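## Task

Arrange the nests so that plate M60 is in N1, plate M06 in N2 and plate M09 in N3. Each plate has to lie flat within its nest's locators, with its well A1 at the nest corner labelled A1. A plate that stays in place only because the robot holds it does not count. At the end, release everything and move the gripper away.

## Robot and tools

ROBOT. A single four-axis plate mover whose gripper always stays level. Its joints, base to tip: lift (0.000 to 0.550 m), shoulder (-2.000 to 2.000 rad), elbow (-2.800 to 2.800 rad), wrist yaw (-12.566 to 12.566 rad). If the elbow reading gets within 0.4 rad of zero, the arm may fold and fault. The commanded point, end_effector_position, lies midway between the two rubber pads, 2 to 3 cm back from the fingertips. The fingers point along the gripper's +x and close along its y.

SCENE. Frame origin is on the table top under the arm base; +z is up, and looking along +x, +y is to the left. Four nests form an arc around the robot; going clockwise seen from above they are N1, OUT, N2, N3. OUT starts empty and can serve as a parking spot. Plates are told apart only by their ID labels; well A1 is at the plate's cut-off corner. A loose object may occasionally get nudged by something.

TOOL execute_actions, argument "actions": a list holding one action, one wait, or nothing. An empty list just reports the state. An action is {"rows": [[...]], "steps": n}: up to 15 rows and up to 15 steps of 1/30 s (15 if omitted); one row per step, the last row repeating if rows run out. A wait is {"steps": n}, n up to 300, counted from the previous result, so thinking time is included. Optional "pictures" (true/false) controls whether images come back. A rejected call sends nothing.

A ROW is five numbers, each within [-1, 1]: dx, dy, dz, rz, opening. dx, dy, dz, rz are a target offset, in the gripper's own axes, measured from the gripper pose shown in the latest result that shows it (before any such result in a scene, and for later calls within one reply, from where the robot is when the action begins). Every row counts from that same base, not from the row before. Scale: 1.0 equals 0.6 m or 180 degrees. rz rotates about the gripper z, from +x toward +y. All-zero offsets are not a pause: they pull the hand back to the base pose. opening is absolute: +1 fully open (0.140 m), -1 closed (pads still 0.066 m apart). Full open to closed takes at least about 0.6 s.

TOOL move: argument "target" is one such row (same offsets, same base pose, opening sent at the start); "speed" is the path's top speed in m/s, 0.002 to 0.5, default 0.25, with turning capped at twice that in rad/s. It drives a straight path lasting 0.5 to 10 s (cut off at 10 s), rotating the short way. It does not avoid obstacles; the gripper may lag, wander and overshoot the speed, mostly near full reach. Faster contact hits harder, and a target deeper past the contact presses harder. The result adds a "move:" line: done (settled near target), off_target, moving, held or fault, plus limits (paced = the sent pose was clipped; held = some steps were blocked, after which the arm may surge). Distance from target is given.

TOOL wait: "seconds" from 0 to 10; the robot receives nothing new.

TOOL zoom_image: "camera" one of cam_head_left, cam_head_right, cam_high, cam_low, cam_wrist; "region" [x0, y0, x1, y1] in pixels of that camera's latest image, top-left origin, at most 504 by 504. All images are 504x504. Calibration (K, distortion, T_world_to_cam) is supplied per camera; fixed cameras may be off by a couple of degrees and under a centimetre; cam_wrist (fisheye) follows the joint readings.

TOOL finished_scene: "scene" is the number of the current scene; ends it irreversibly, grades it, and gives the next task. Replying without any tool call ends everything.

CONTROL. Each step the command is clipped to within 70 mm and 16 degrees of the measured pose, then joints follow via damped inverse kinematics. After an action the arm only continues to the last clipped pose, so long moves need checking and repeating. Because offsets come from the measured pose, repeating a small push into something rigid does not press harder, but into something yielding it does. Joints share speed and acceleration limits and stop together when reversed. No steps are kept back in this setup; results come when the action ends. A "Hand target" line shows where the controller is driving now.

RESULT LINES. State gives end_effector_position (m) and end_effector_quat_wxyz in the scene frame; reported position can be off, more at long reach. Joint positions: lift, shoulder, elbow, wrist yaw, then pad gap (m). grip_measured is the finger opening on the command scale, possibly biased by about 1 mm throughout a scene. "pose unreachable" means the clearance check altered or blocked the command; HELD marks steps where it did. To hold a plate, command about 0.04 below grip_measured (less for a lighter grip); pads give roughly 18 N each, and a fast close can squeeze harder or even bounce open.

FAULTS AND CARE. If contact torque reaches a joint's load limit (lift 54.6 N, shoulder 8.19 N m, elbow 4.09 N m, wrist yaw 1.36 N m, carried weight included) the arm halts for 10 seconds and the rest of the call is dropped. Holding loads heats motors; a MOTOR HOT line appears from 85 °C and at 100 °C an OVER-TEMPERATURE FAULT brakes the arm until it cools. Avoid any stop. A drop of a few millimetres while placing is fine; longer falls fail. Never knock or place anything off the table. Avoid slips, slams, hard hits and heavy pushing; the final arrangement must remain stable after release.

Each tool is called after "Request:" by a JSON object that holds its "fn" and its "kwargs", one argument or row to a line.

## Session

Request:
{"fn": "execute_actions", "kwargs": {
  "actions": []
}}

Scene clock: 0.00 s of 12600.00 s.
end_effector_position=(+0.5119, +0.3536, +0.5114) grip_measured=+1.00 end_effector_quat_wxyz=(+0.557, +0.000, +0.000, +0.830)
Joint positions: [ 0.506  1.004  2.087 -1.131  0.14 ]
Motor temperatures (°C, as the motors report them): [21 18 17 19]
Hand target: +0.512, +0.354, +0.511; +0.557, +0.000, +0.000, +0.830
camera_calibration (this result's frames):
cam_wrist: T_world_to_cam=[[0.92575, 0.378133, 0.00132717, -0.599239], [0.226867, -0.552604, -0.801973, 0.47758], [-0.302519, 0.742727, -0.597359, 0.293154], [0, 0, 0, 1]] pos_world=[0.535083, 0.272772, 0.55892]

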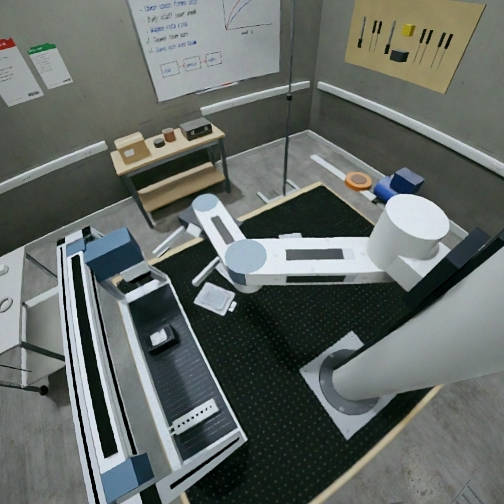

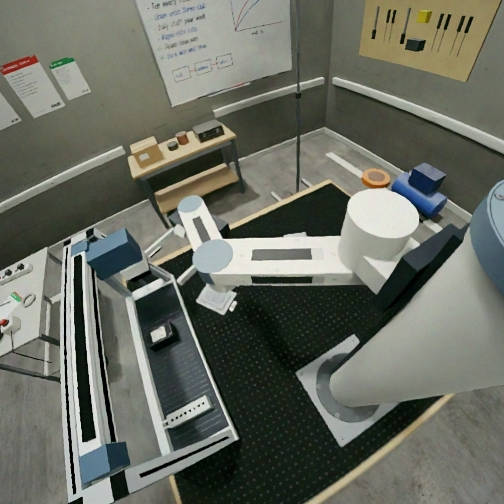

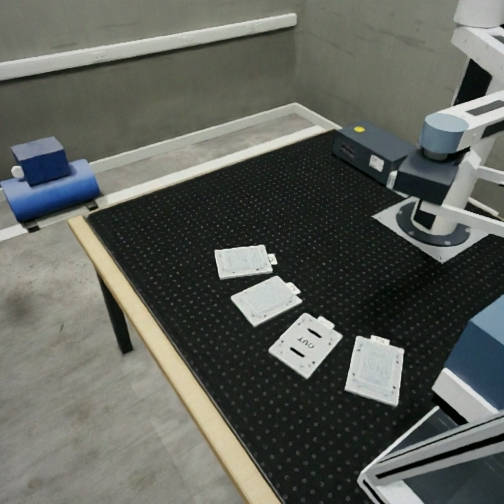

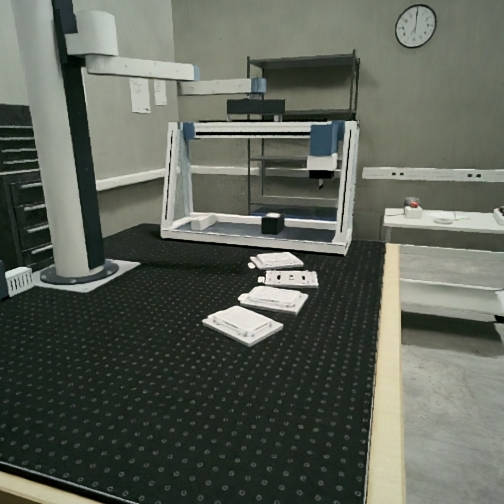

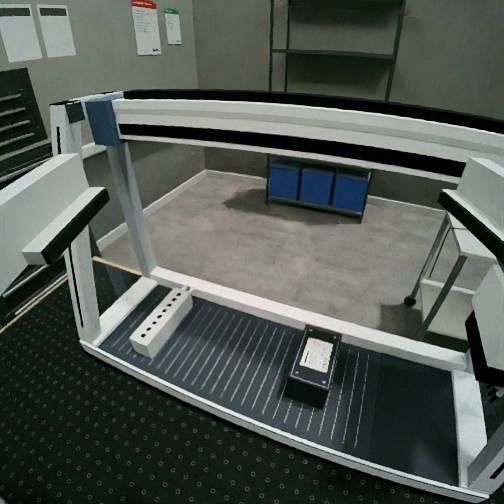

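Request:
{"fn": "move", "kwargs": {
  "target": [-0.18,-0.045,-0.653,-0.44,1],
  "speed": 0.4
}}

Request:
{"fn": "move", "kwargs": {
  "target": [-0.045,-0.263,0,-0.106,1],
  "speed": 0.4
}}

Request:
{"fn": "move", "kwargs": {
  "target": [-0.045,-0.263,0,-0.106,1],
  "speed": 0.4
}}

Request:
{"fn": "move", "kwargs": {
  "target": [-0.045,-0.263,0,-0.106,1],
  "speed": 0.4
}}

Scene clock: 10.70 s of 12600.00 s.
end_effector_position=(+0.5778, +0.2641, +0.1196) grip_measured=+1.00 end_effector_quat_wxyz=(+0.959, +0.000, +0.000, +0.285)
Joint positions: [ 0.115  1.35   1.427 -2.199  0.14 ]
Motor temperatures (°C, as the motors report them): [21 18 17 19]
Hand target: +0.578, +0.264, +0.120; +0.959, +0.000, +0.000, +0.285
Off the commanded pose: 0.000 m, 0 deg.
After step 90, 5.53 s passed at rest.
move: done
camera_calibration (this result's frames):
cam_wrist: T_world_to_cam=[[0.545212, -0.838297, 0.00132717, -0.0847598], [-0.500185, -0.32658, -0.801973, 0.4593], [0.672725, 0.436581, -0.597359, -0.337118], [0, 0, 0, 1]] pos_world=[0.502735, 0.226124, 0.167078]

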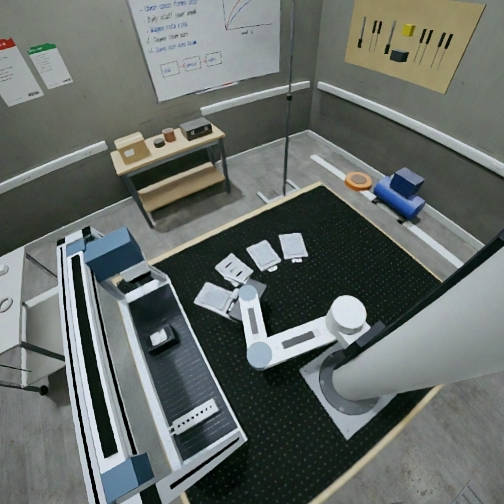

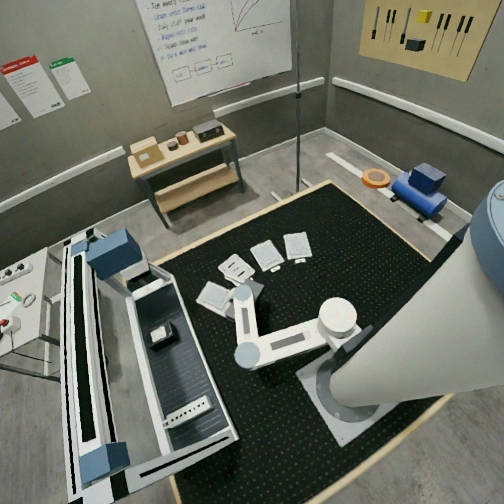

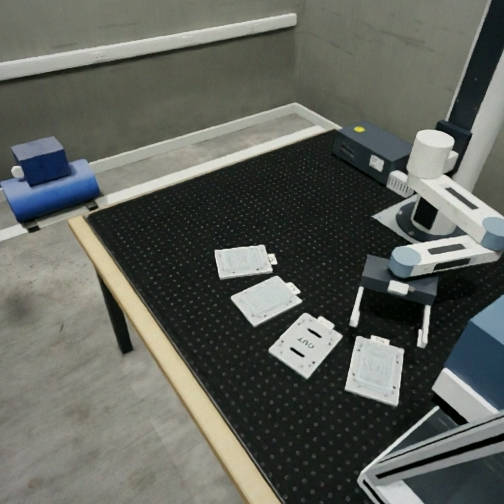

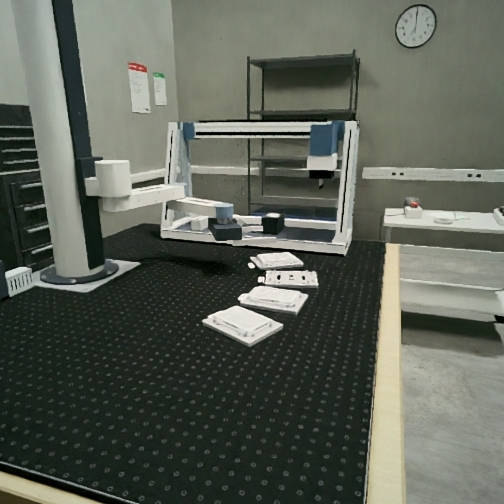

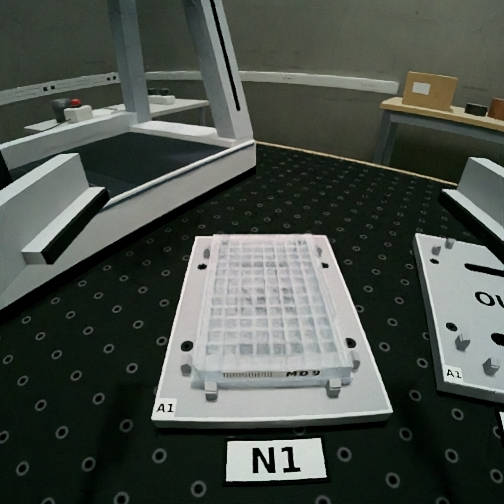

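Scene clock: 11.60 s of 12600.00 s.
end_effector_position=(+0.6414, +0.1170, +0.1196) grip_measured=+1.00 end_effector_quat_wxyz=(+0.993, +0.000, +0.000, +0.122)
Joint positions: [ 0.115  1.017  1.423 -2.194  0.14 ]
Motor temperatures (°C, as the motors report them): [21 18 17 19]
Hand target: +0.641, +0.117, +0.120; +0.993, +0.000, +0.000, +0.122
Off the commanded pose: 0.000 m, 0 deg.
move: done
camera_calibration (this result's frames):
cam_wrist: T_world_to_cam=[[0.241067, -0.970507, 0.00132717, -0.0321397], [-0.579486, -0.145037, -0.801973, 0.472683], [0.778513, 0.19256, -0.597359, -0.354969], [0, 0, 0, 1]] pos_world=[0.558009, 0.105718, 0.167077]

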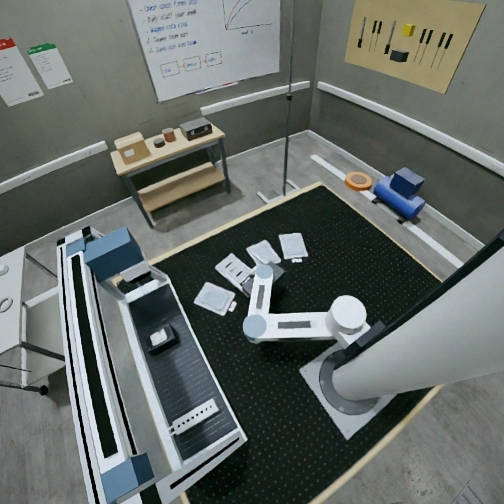

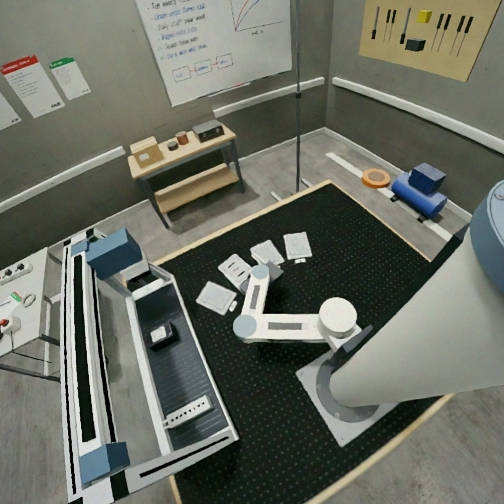

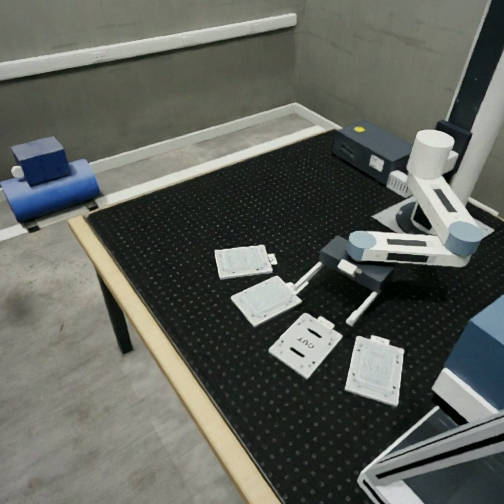

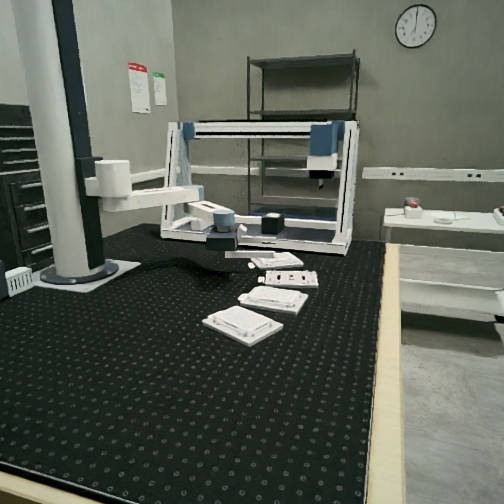

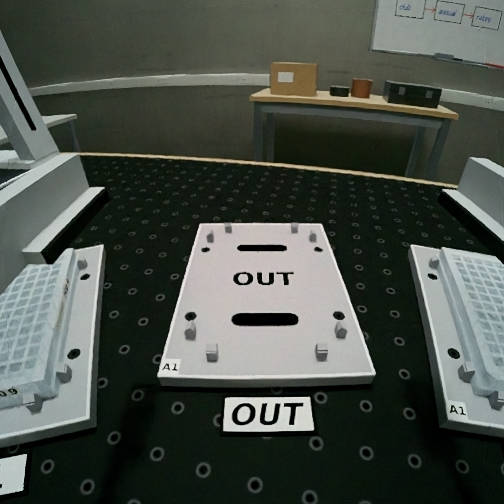

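Scene clock: 12.50 s of 12600.00 s.
end_effector_position=(+0.6533, -0.0427, +0.1196) grip_measured=+1.00 end_effector_quat_wxyz=(+0.999, +0.000, +0.000, -0.044)
Joint positions: [ 0.115  0.682  1.42  -2.19   0.14 ]
Motor temperatures (°C, as the motors report them): [21 18 17 19]
Hand target: +0.653, -0.043, +0.120; +0.999, +0.000, +0.000, -0.044
Off the commanded pose: 0.000 m, 0 deg.
move: done
camera_calibration (this result's frames):
cam_wrist: T_world_to_cam=[[-0.0895876, -0.995978, 0.00132717, 0.0248822], [-0.595053, 0.052456, -0.801973, 0.475057], [0.798678, -0.0726365, -0.597359, -0.358032], [0, 0, 0, 1]] pos_world=[0.570865, -0.0261437, 0.167076]

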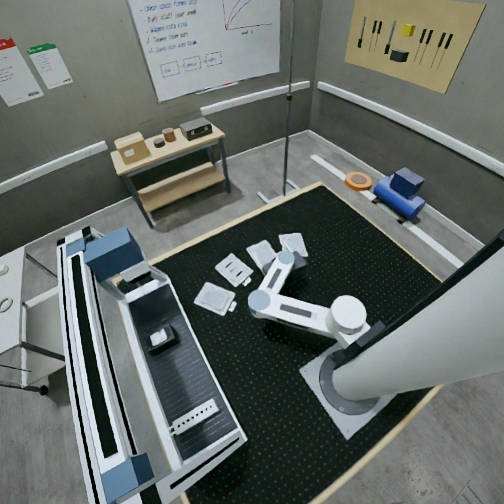

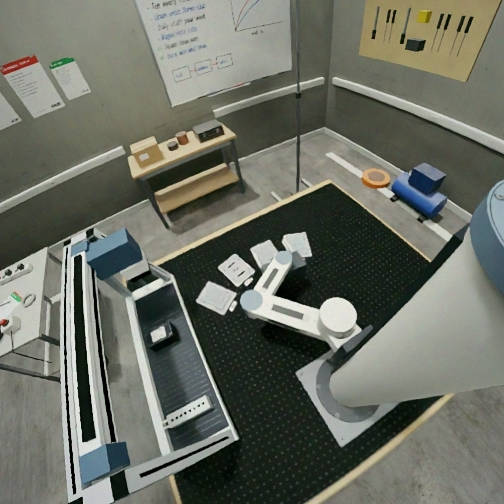

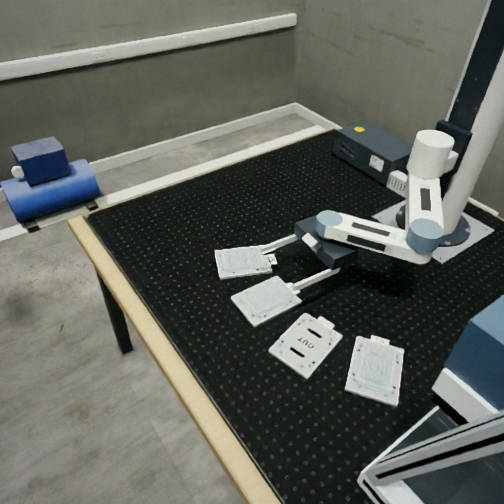

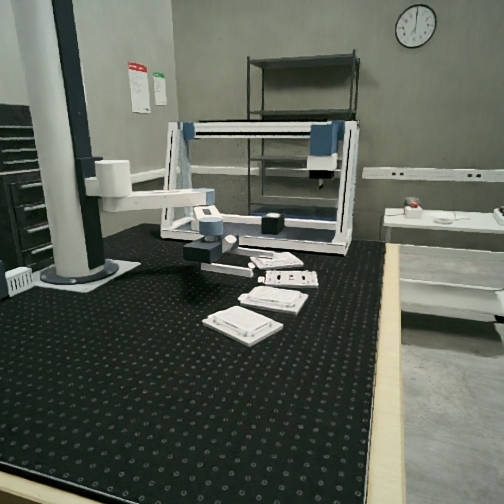

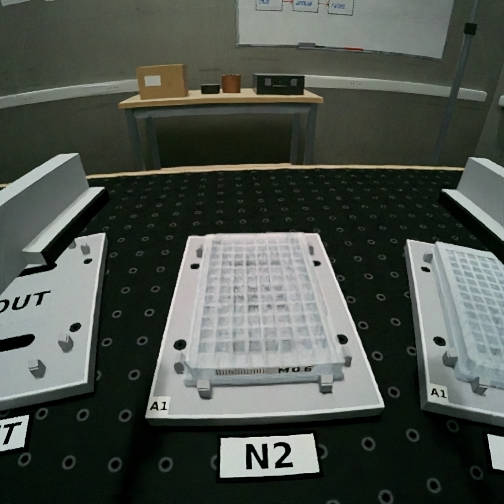

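Scene clock: 13.40 s of 12600.00 s.
end_effector_position=(+0.6124, -0.1976, +0.1196) grip_measured=+1.00 end_effector_quat_wxyz=(+0.978, +0.000, +0.000, -0.209)
Joint positions: [ 0.115  0.347  1.418 -2.186  0.14 ]
Motor temperatures (°C, as the motors report them): [21 18 17 19]
Hand target: +0.612, -0.197, +0.120; +0.978, +0.000, +0.000, -0.209
Off the commanded pose: 0.000 m, 0 deg.
move: done
camera_calibration (this result's frames):
cam_wrist: T_world_to_cam=[[-0.41039, -0.911909, 0.00132717, 0.0800363], [-0.545175, 0.24418, -0.801973, 0.466163], [0.731002, -0.329845, -0.597359, -0.345969], [0, 0, 0, 1]] pos_world=[0.539891, -0.154958, 0.167076]

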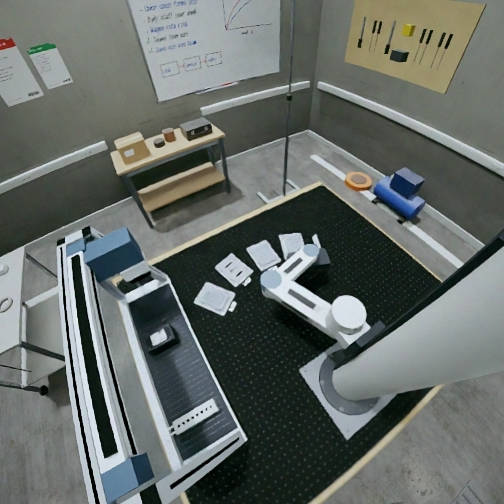

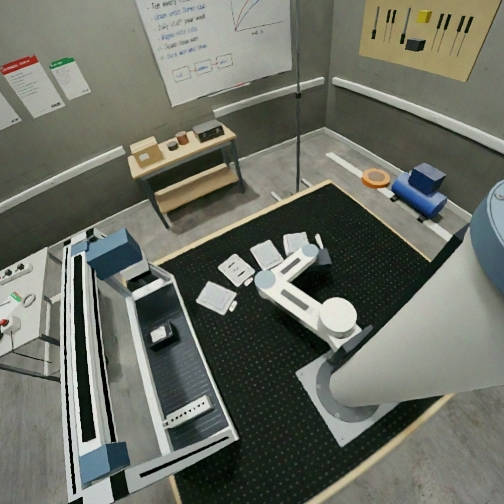

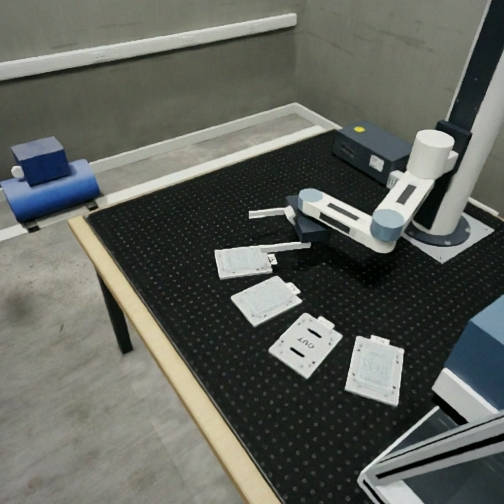

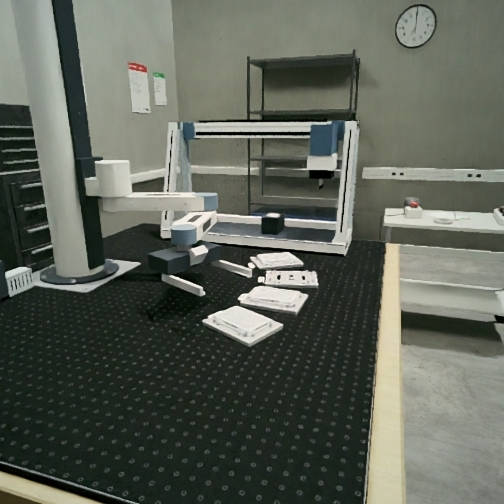

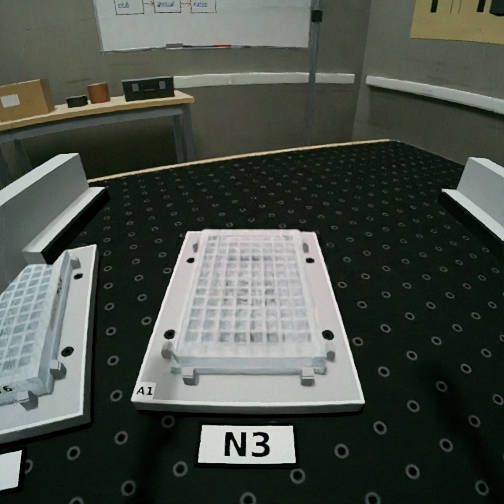

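Request:
{"fn": "move", "kwargs": {
  "target": [0.1067,0.019,-0.101,-0.002,0.1],
  "speed": 0.2
}}

Scene clock: 26.27 s of 12600.00 s.
end_effector_position=(+0.6755, -0.2134, +0.0589) grip_measured=+0.10 end_effector_quat_wxyz=(+0.977, +0.000, +0.000, -0.212)
Joint positions: [ 0.054  0.226  1.776 -2.429  0.107]
Motor temperatures (°C, as the motors report them): [21 18 17 19]
Hand target: +0.675, -0.213, +0.059; +0.977, +0.000, +0.000, -0.212
Off the commanded pose: 0.000 m, 0 deg.
After step 90, 9.07 s passed at rest.
move: done
camera_calibration (this result's frames):
cam_wrist: T_world_to_cam=[[-0.415737, -0.909484, 0.00132717, 0.0957681], [-0.543732, 0.247377, -0.801973, 0.455505], [0.729053, -0.334132, -0.597359, -0.433141], [0, 0, 0, 1]] pos_world=[0.60327, -0.170308, 0.106435]

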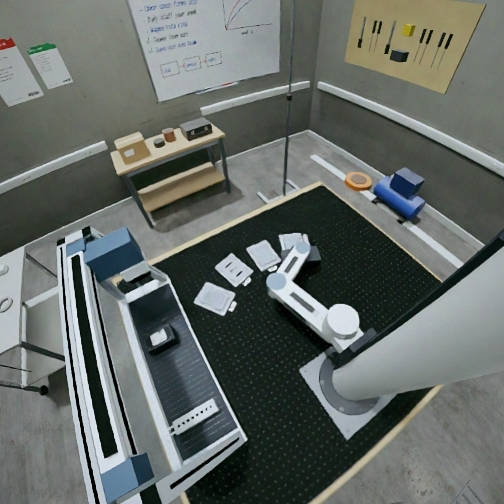

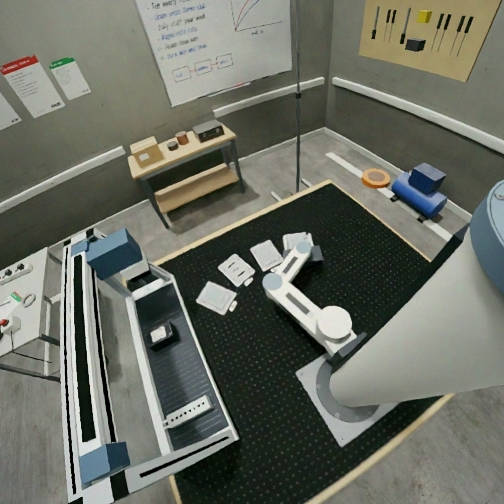

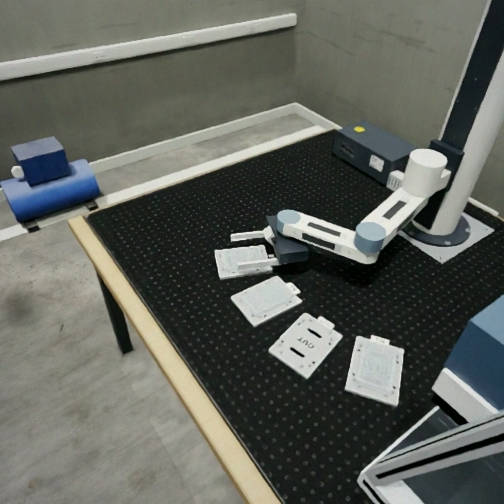

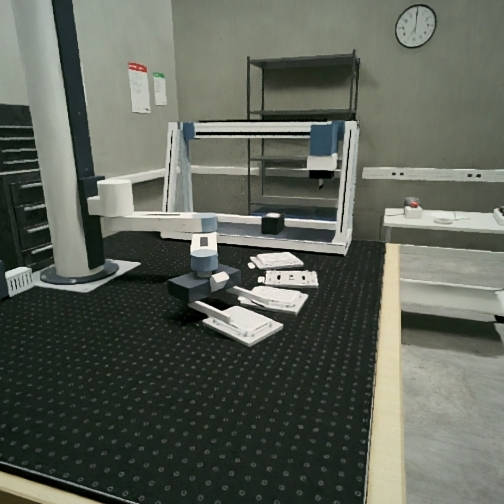

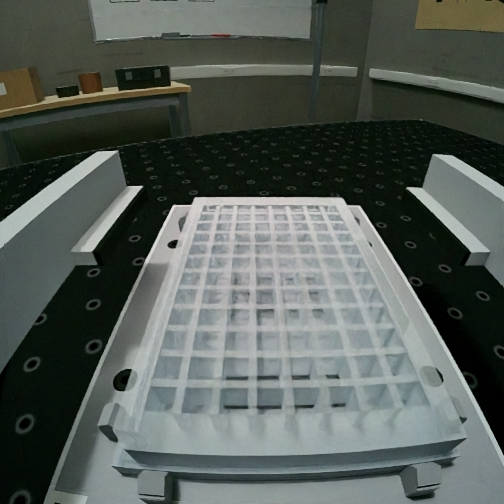

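Request:
{"fn": "move", "kwargs": {
  "target": [-0.0006,0.0008,-0.05,-0.002,0.1],
  "speed": 0.08
}}

Request:
{"fn": "move", "kwargs": {
  "target": [0,0,0,0,-0.39]
}}

Request:
{"fn": "move", "kwargs": {
  "target": [0,0,0,0,-0.53]
}}

Scene clock: 34.30 s of 12600.00 s.
end_effector_position=(+0.6754, -0.2128, +0.0289) grip_measured=+0.10 end_effector_quat_wxyz=(+0.977, +0.000, +0.000, -0.215)
Joint positions: [ 0.024  0.23   1.774 -2.437  0.107]
Motor temperatures (°C, as the motors report them): [21 18 17 19]
Hand target: +0.675, -0.213, +0.029; +0.977, +0.000, +0.000, -0.215
Off the commanded pose: 0.000 m, 0 deg.
After step 90, 4.30 s passed at rest.
move: done
camera_calibration (this result's frames):
cam_wrist: T_world_to_cam=[[-0.421177, -0.906977, 0.00132717, 0.100501], [-0.54224, 0.250629, -0.801973, 0.430897], [0.727038, -0.338492, -0.597359, -0.450385], [0, 0, 0, 1]] pos_world=[0.603425, -0.169295, 0.076393]

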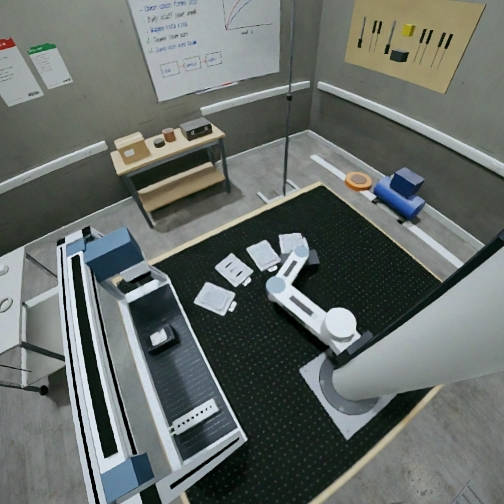

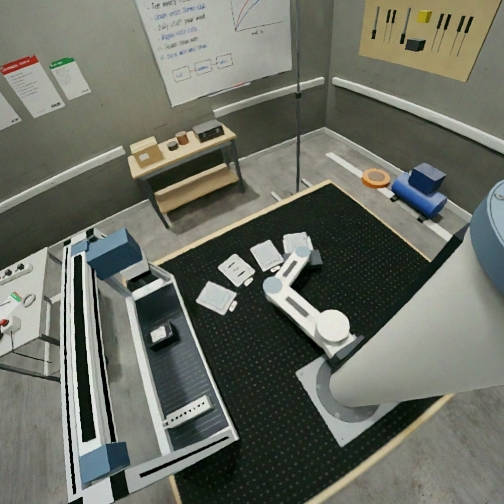

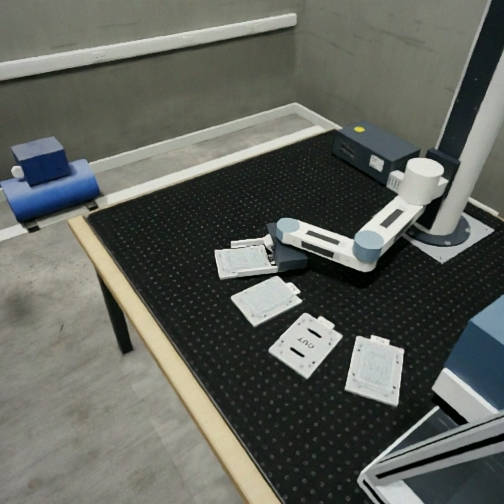

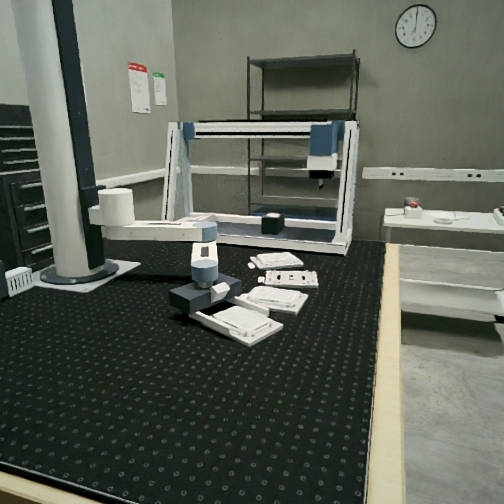

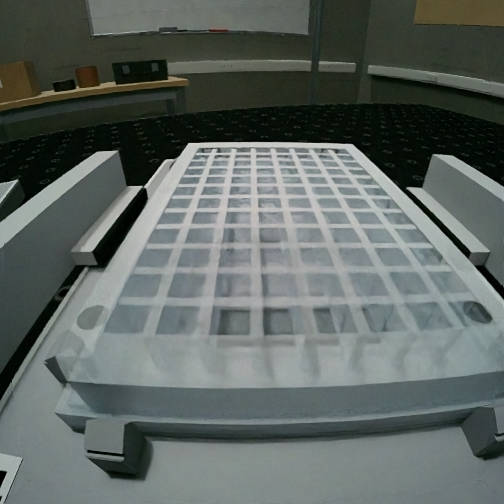

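Scene clock: 34.80 s of 12600.00 s.
end_effector_position=(+0.6754, -0.2128, +0.0289) grip_measured=-0.39 end_effector_quat_wxyz=(+0.977, +0.000, +0.000, -0.215)
Joint positions: [ 0.024  0.23   1.774 -2.437  0.089]
Motor temperatures (°C, as the motors report them): [21 18 17 19]
Hand target: +0.675, -0.213, +0.029; +0.977, +0.000, +0.000, -0.215
Off the commanded pose: 0.000 m, 0 deg.
move: done
camera_calibration (this result's frames):
cam_wrist: T_world_to_cam=[[-0.421184, -0.906974, 0.00132717, 0.100503], [-0.542239, 0.250633, -0.801973, 0.430897], [0.727036, -0.338497, -0.597359, -0.450384], [0, 0, 0, 1]] pos_world=[0.603425, -0.169298, 0.0763931]

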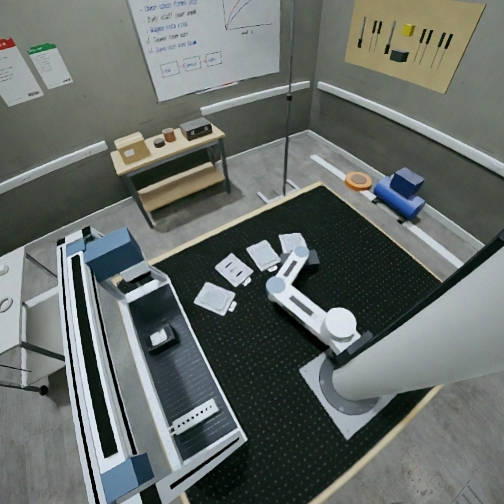

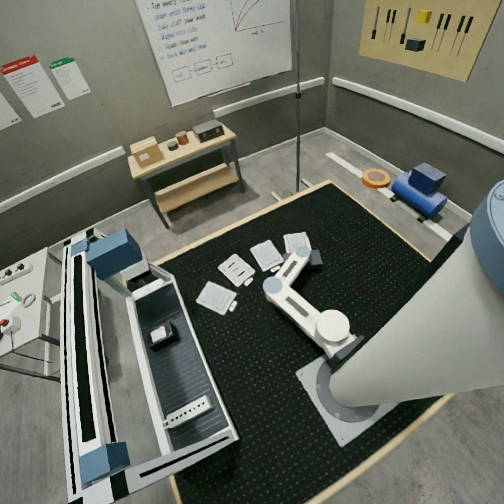

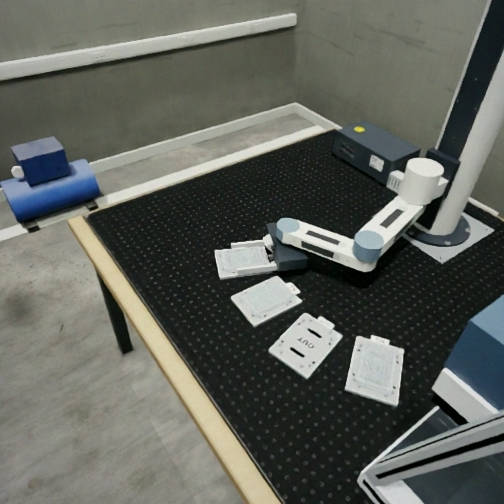

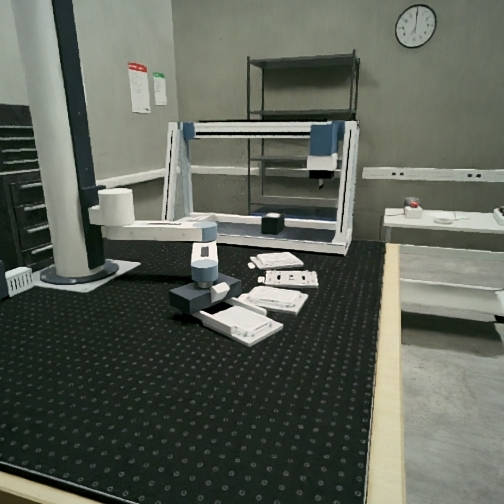

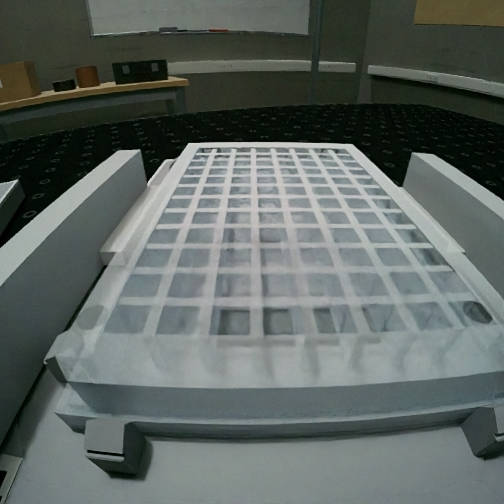

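Scene clock: 35.30 s of 12600.00 s.
end_effector_position=(+0.6754, -0.2128, +0.0289) grip_measured=-0.46 end_effector_quat_wxyz=(+0.977, +0.000, +0.000, -0.215)
Joint positions: [ 0.024  0.23   1.774 -2.437  0.086]
Motor temperatures (°C, as the motors report them): [21 18 17 19]
Hand target: +0.675, -0.213, +0.029; +0.977, +0.000, +0.000, -0.215
Off the commanded pose: 0.000 m, 0 deg.
move: done
camera_calibration (this result's frames):
cam_wrist: T_world_to_cam=[[-0.421183, -0.906975, 0.00132717, 0.100504], [-0.542239, 0.250632, -0.801973, 0.430898], [0.727037, -0.338497, -0.597359, -0.450385], [0, 0, 0, 1]] pos_world=[0.603426, -0.169296, 0.0763931]

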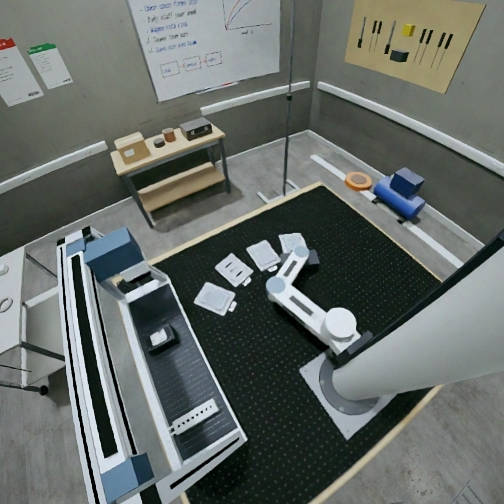

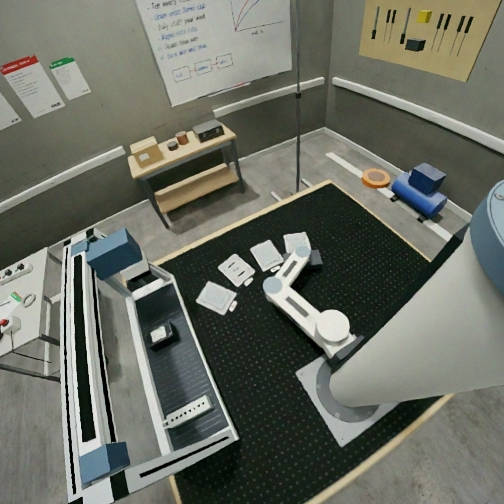

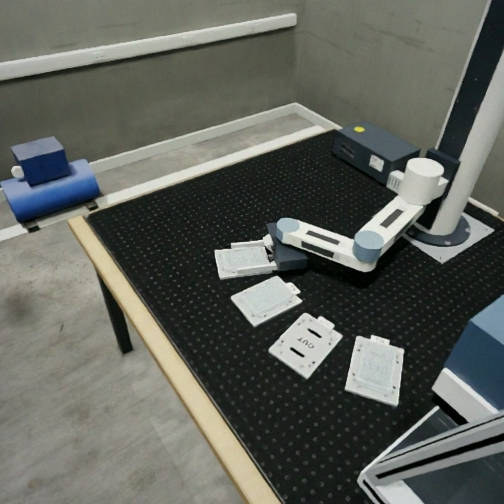

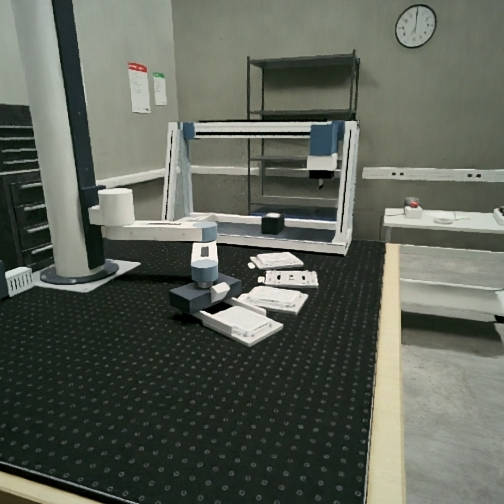

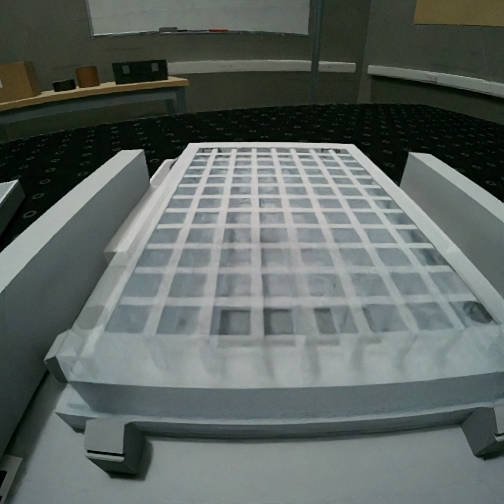

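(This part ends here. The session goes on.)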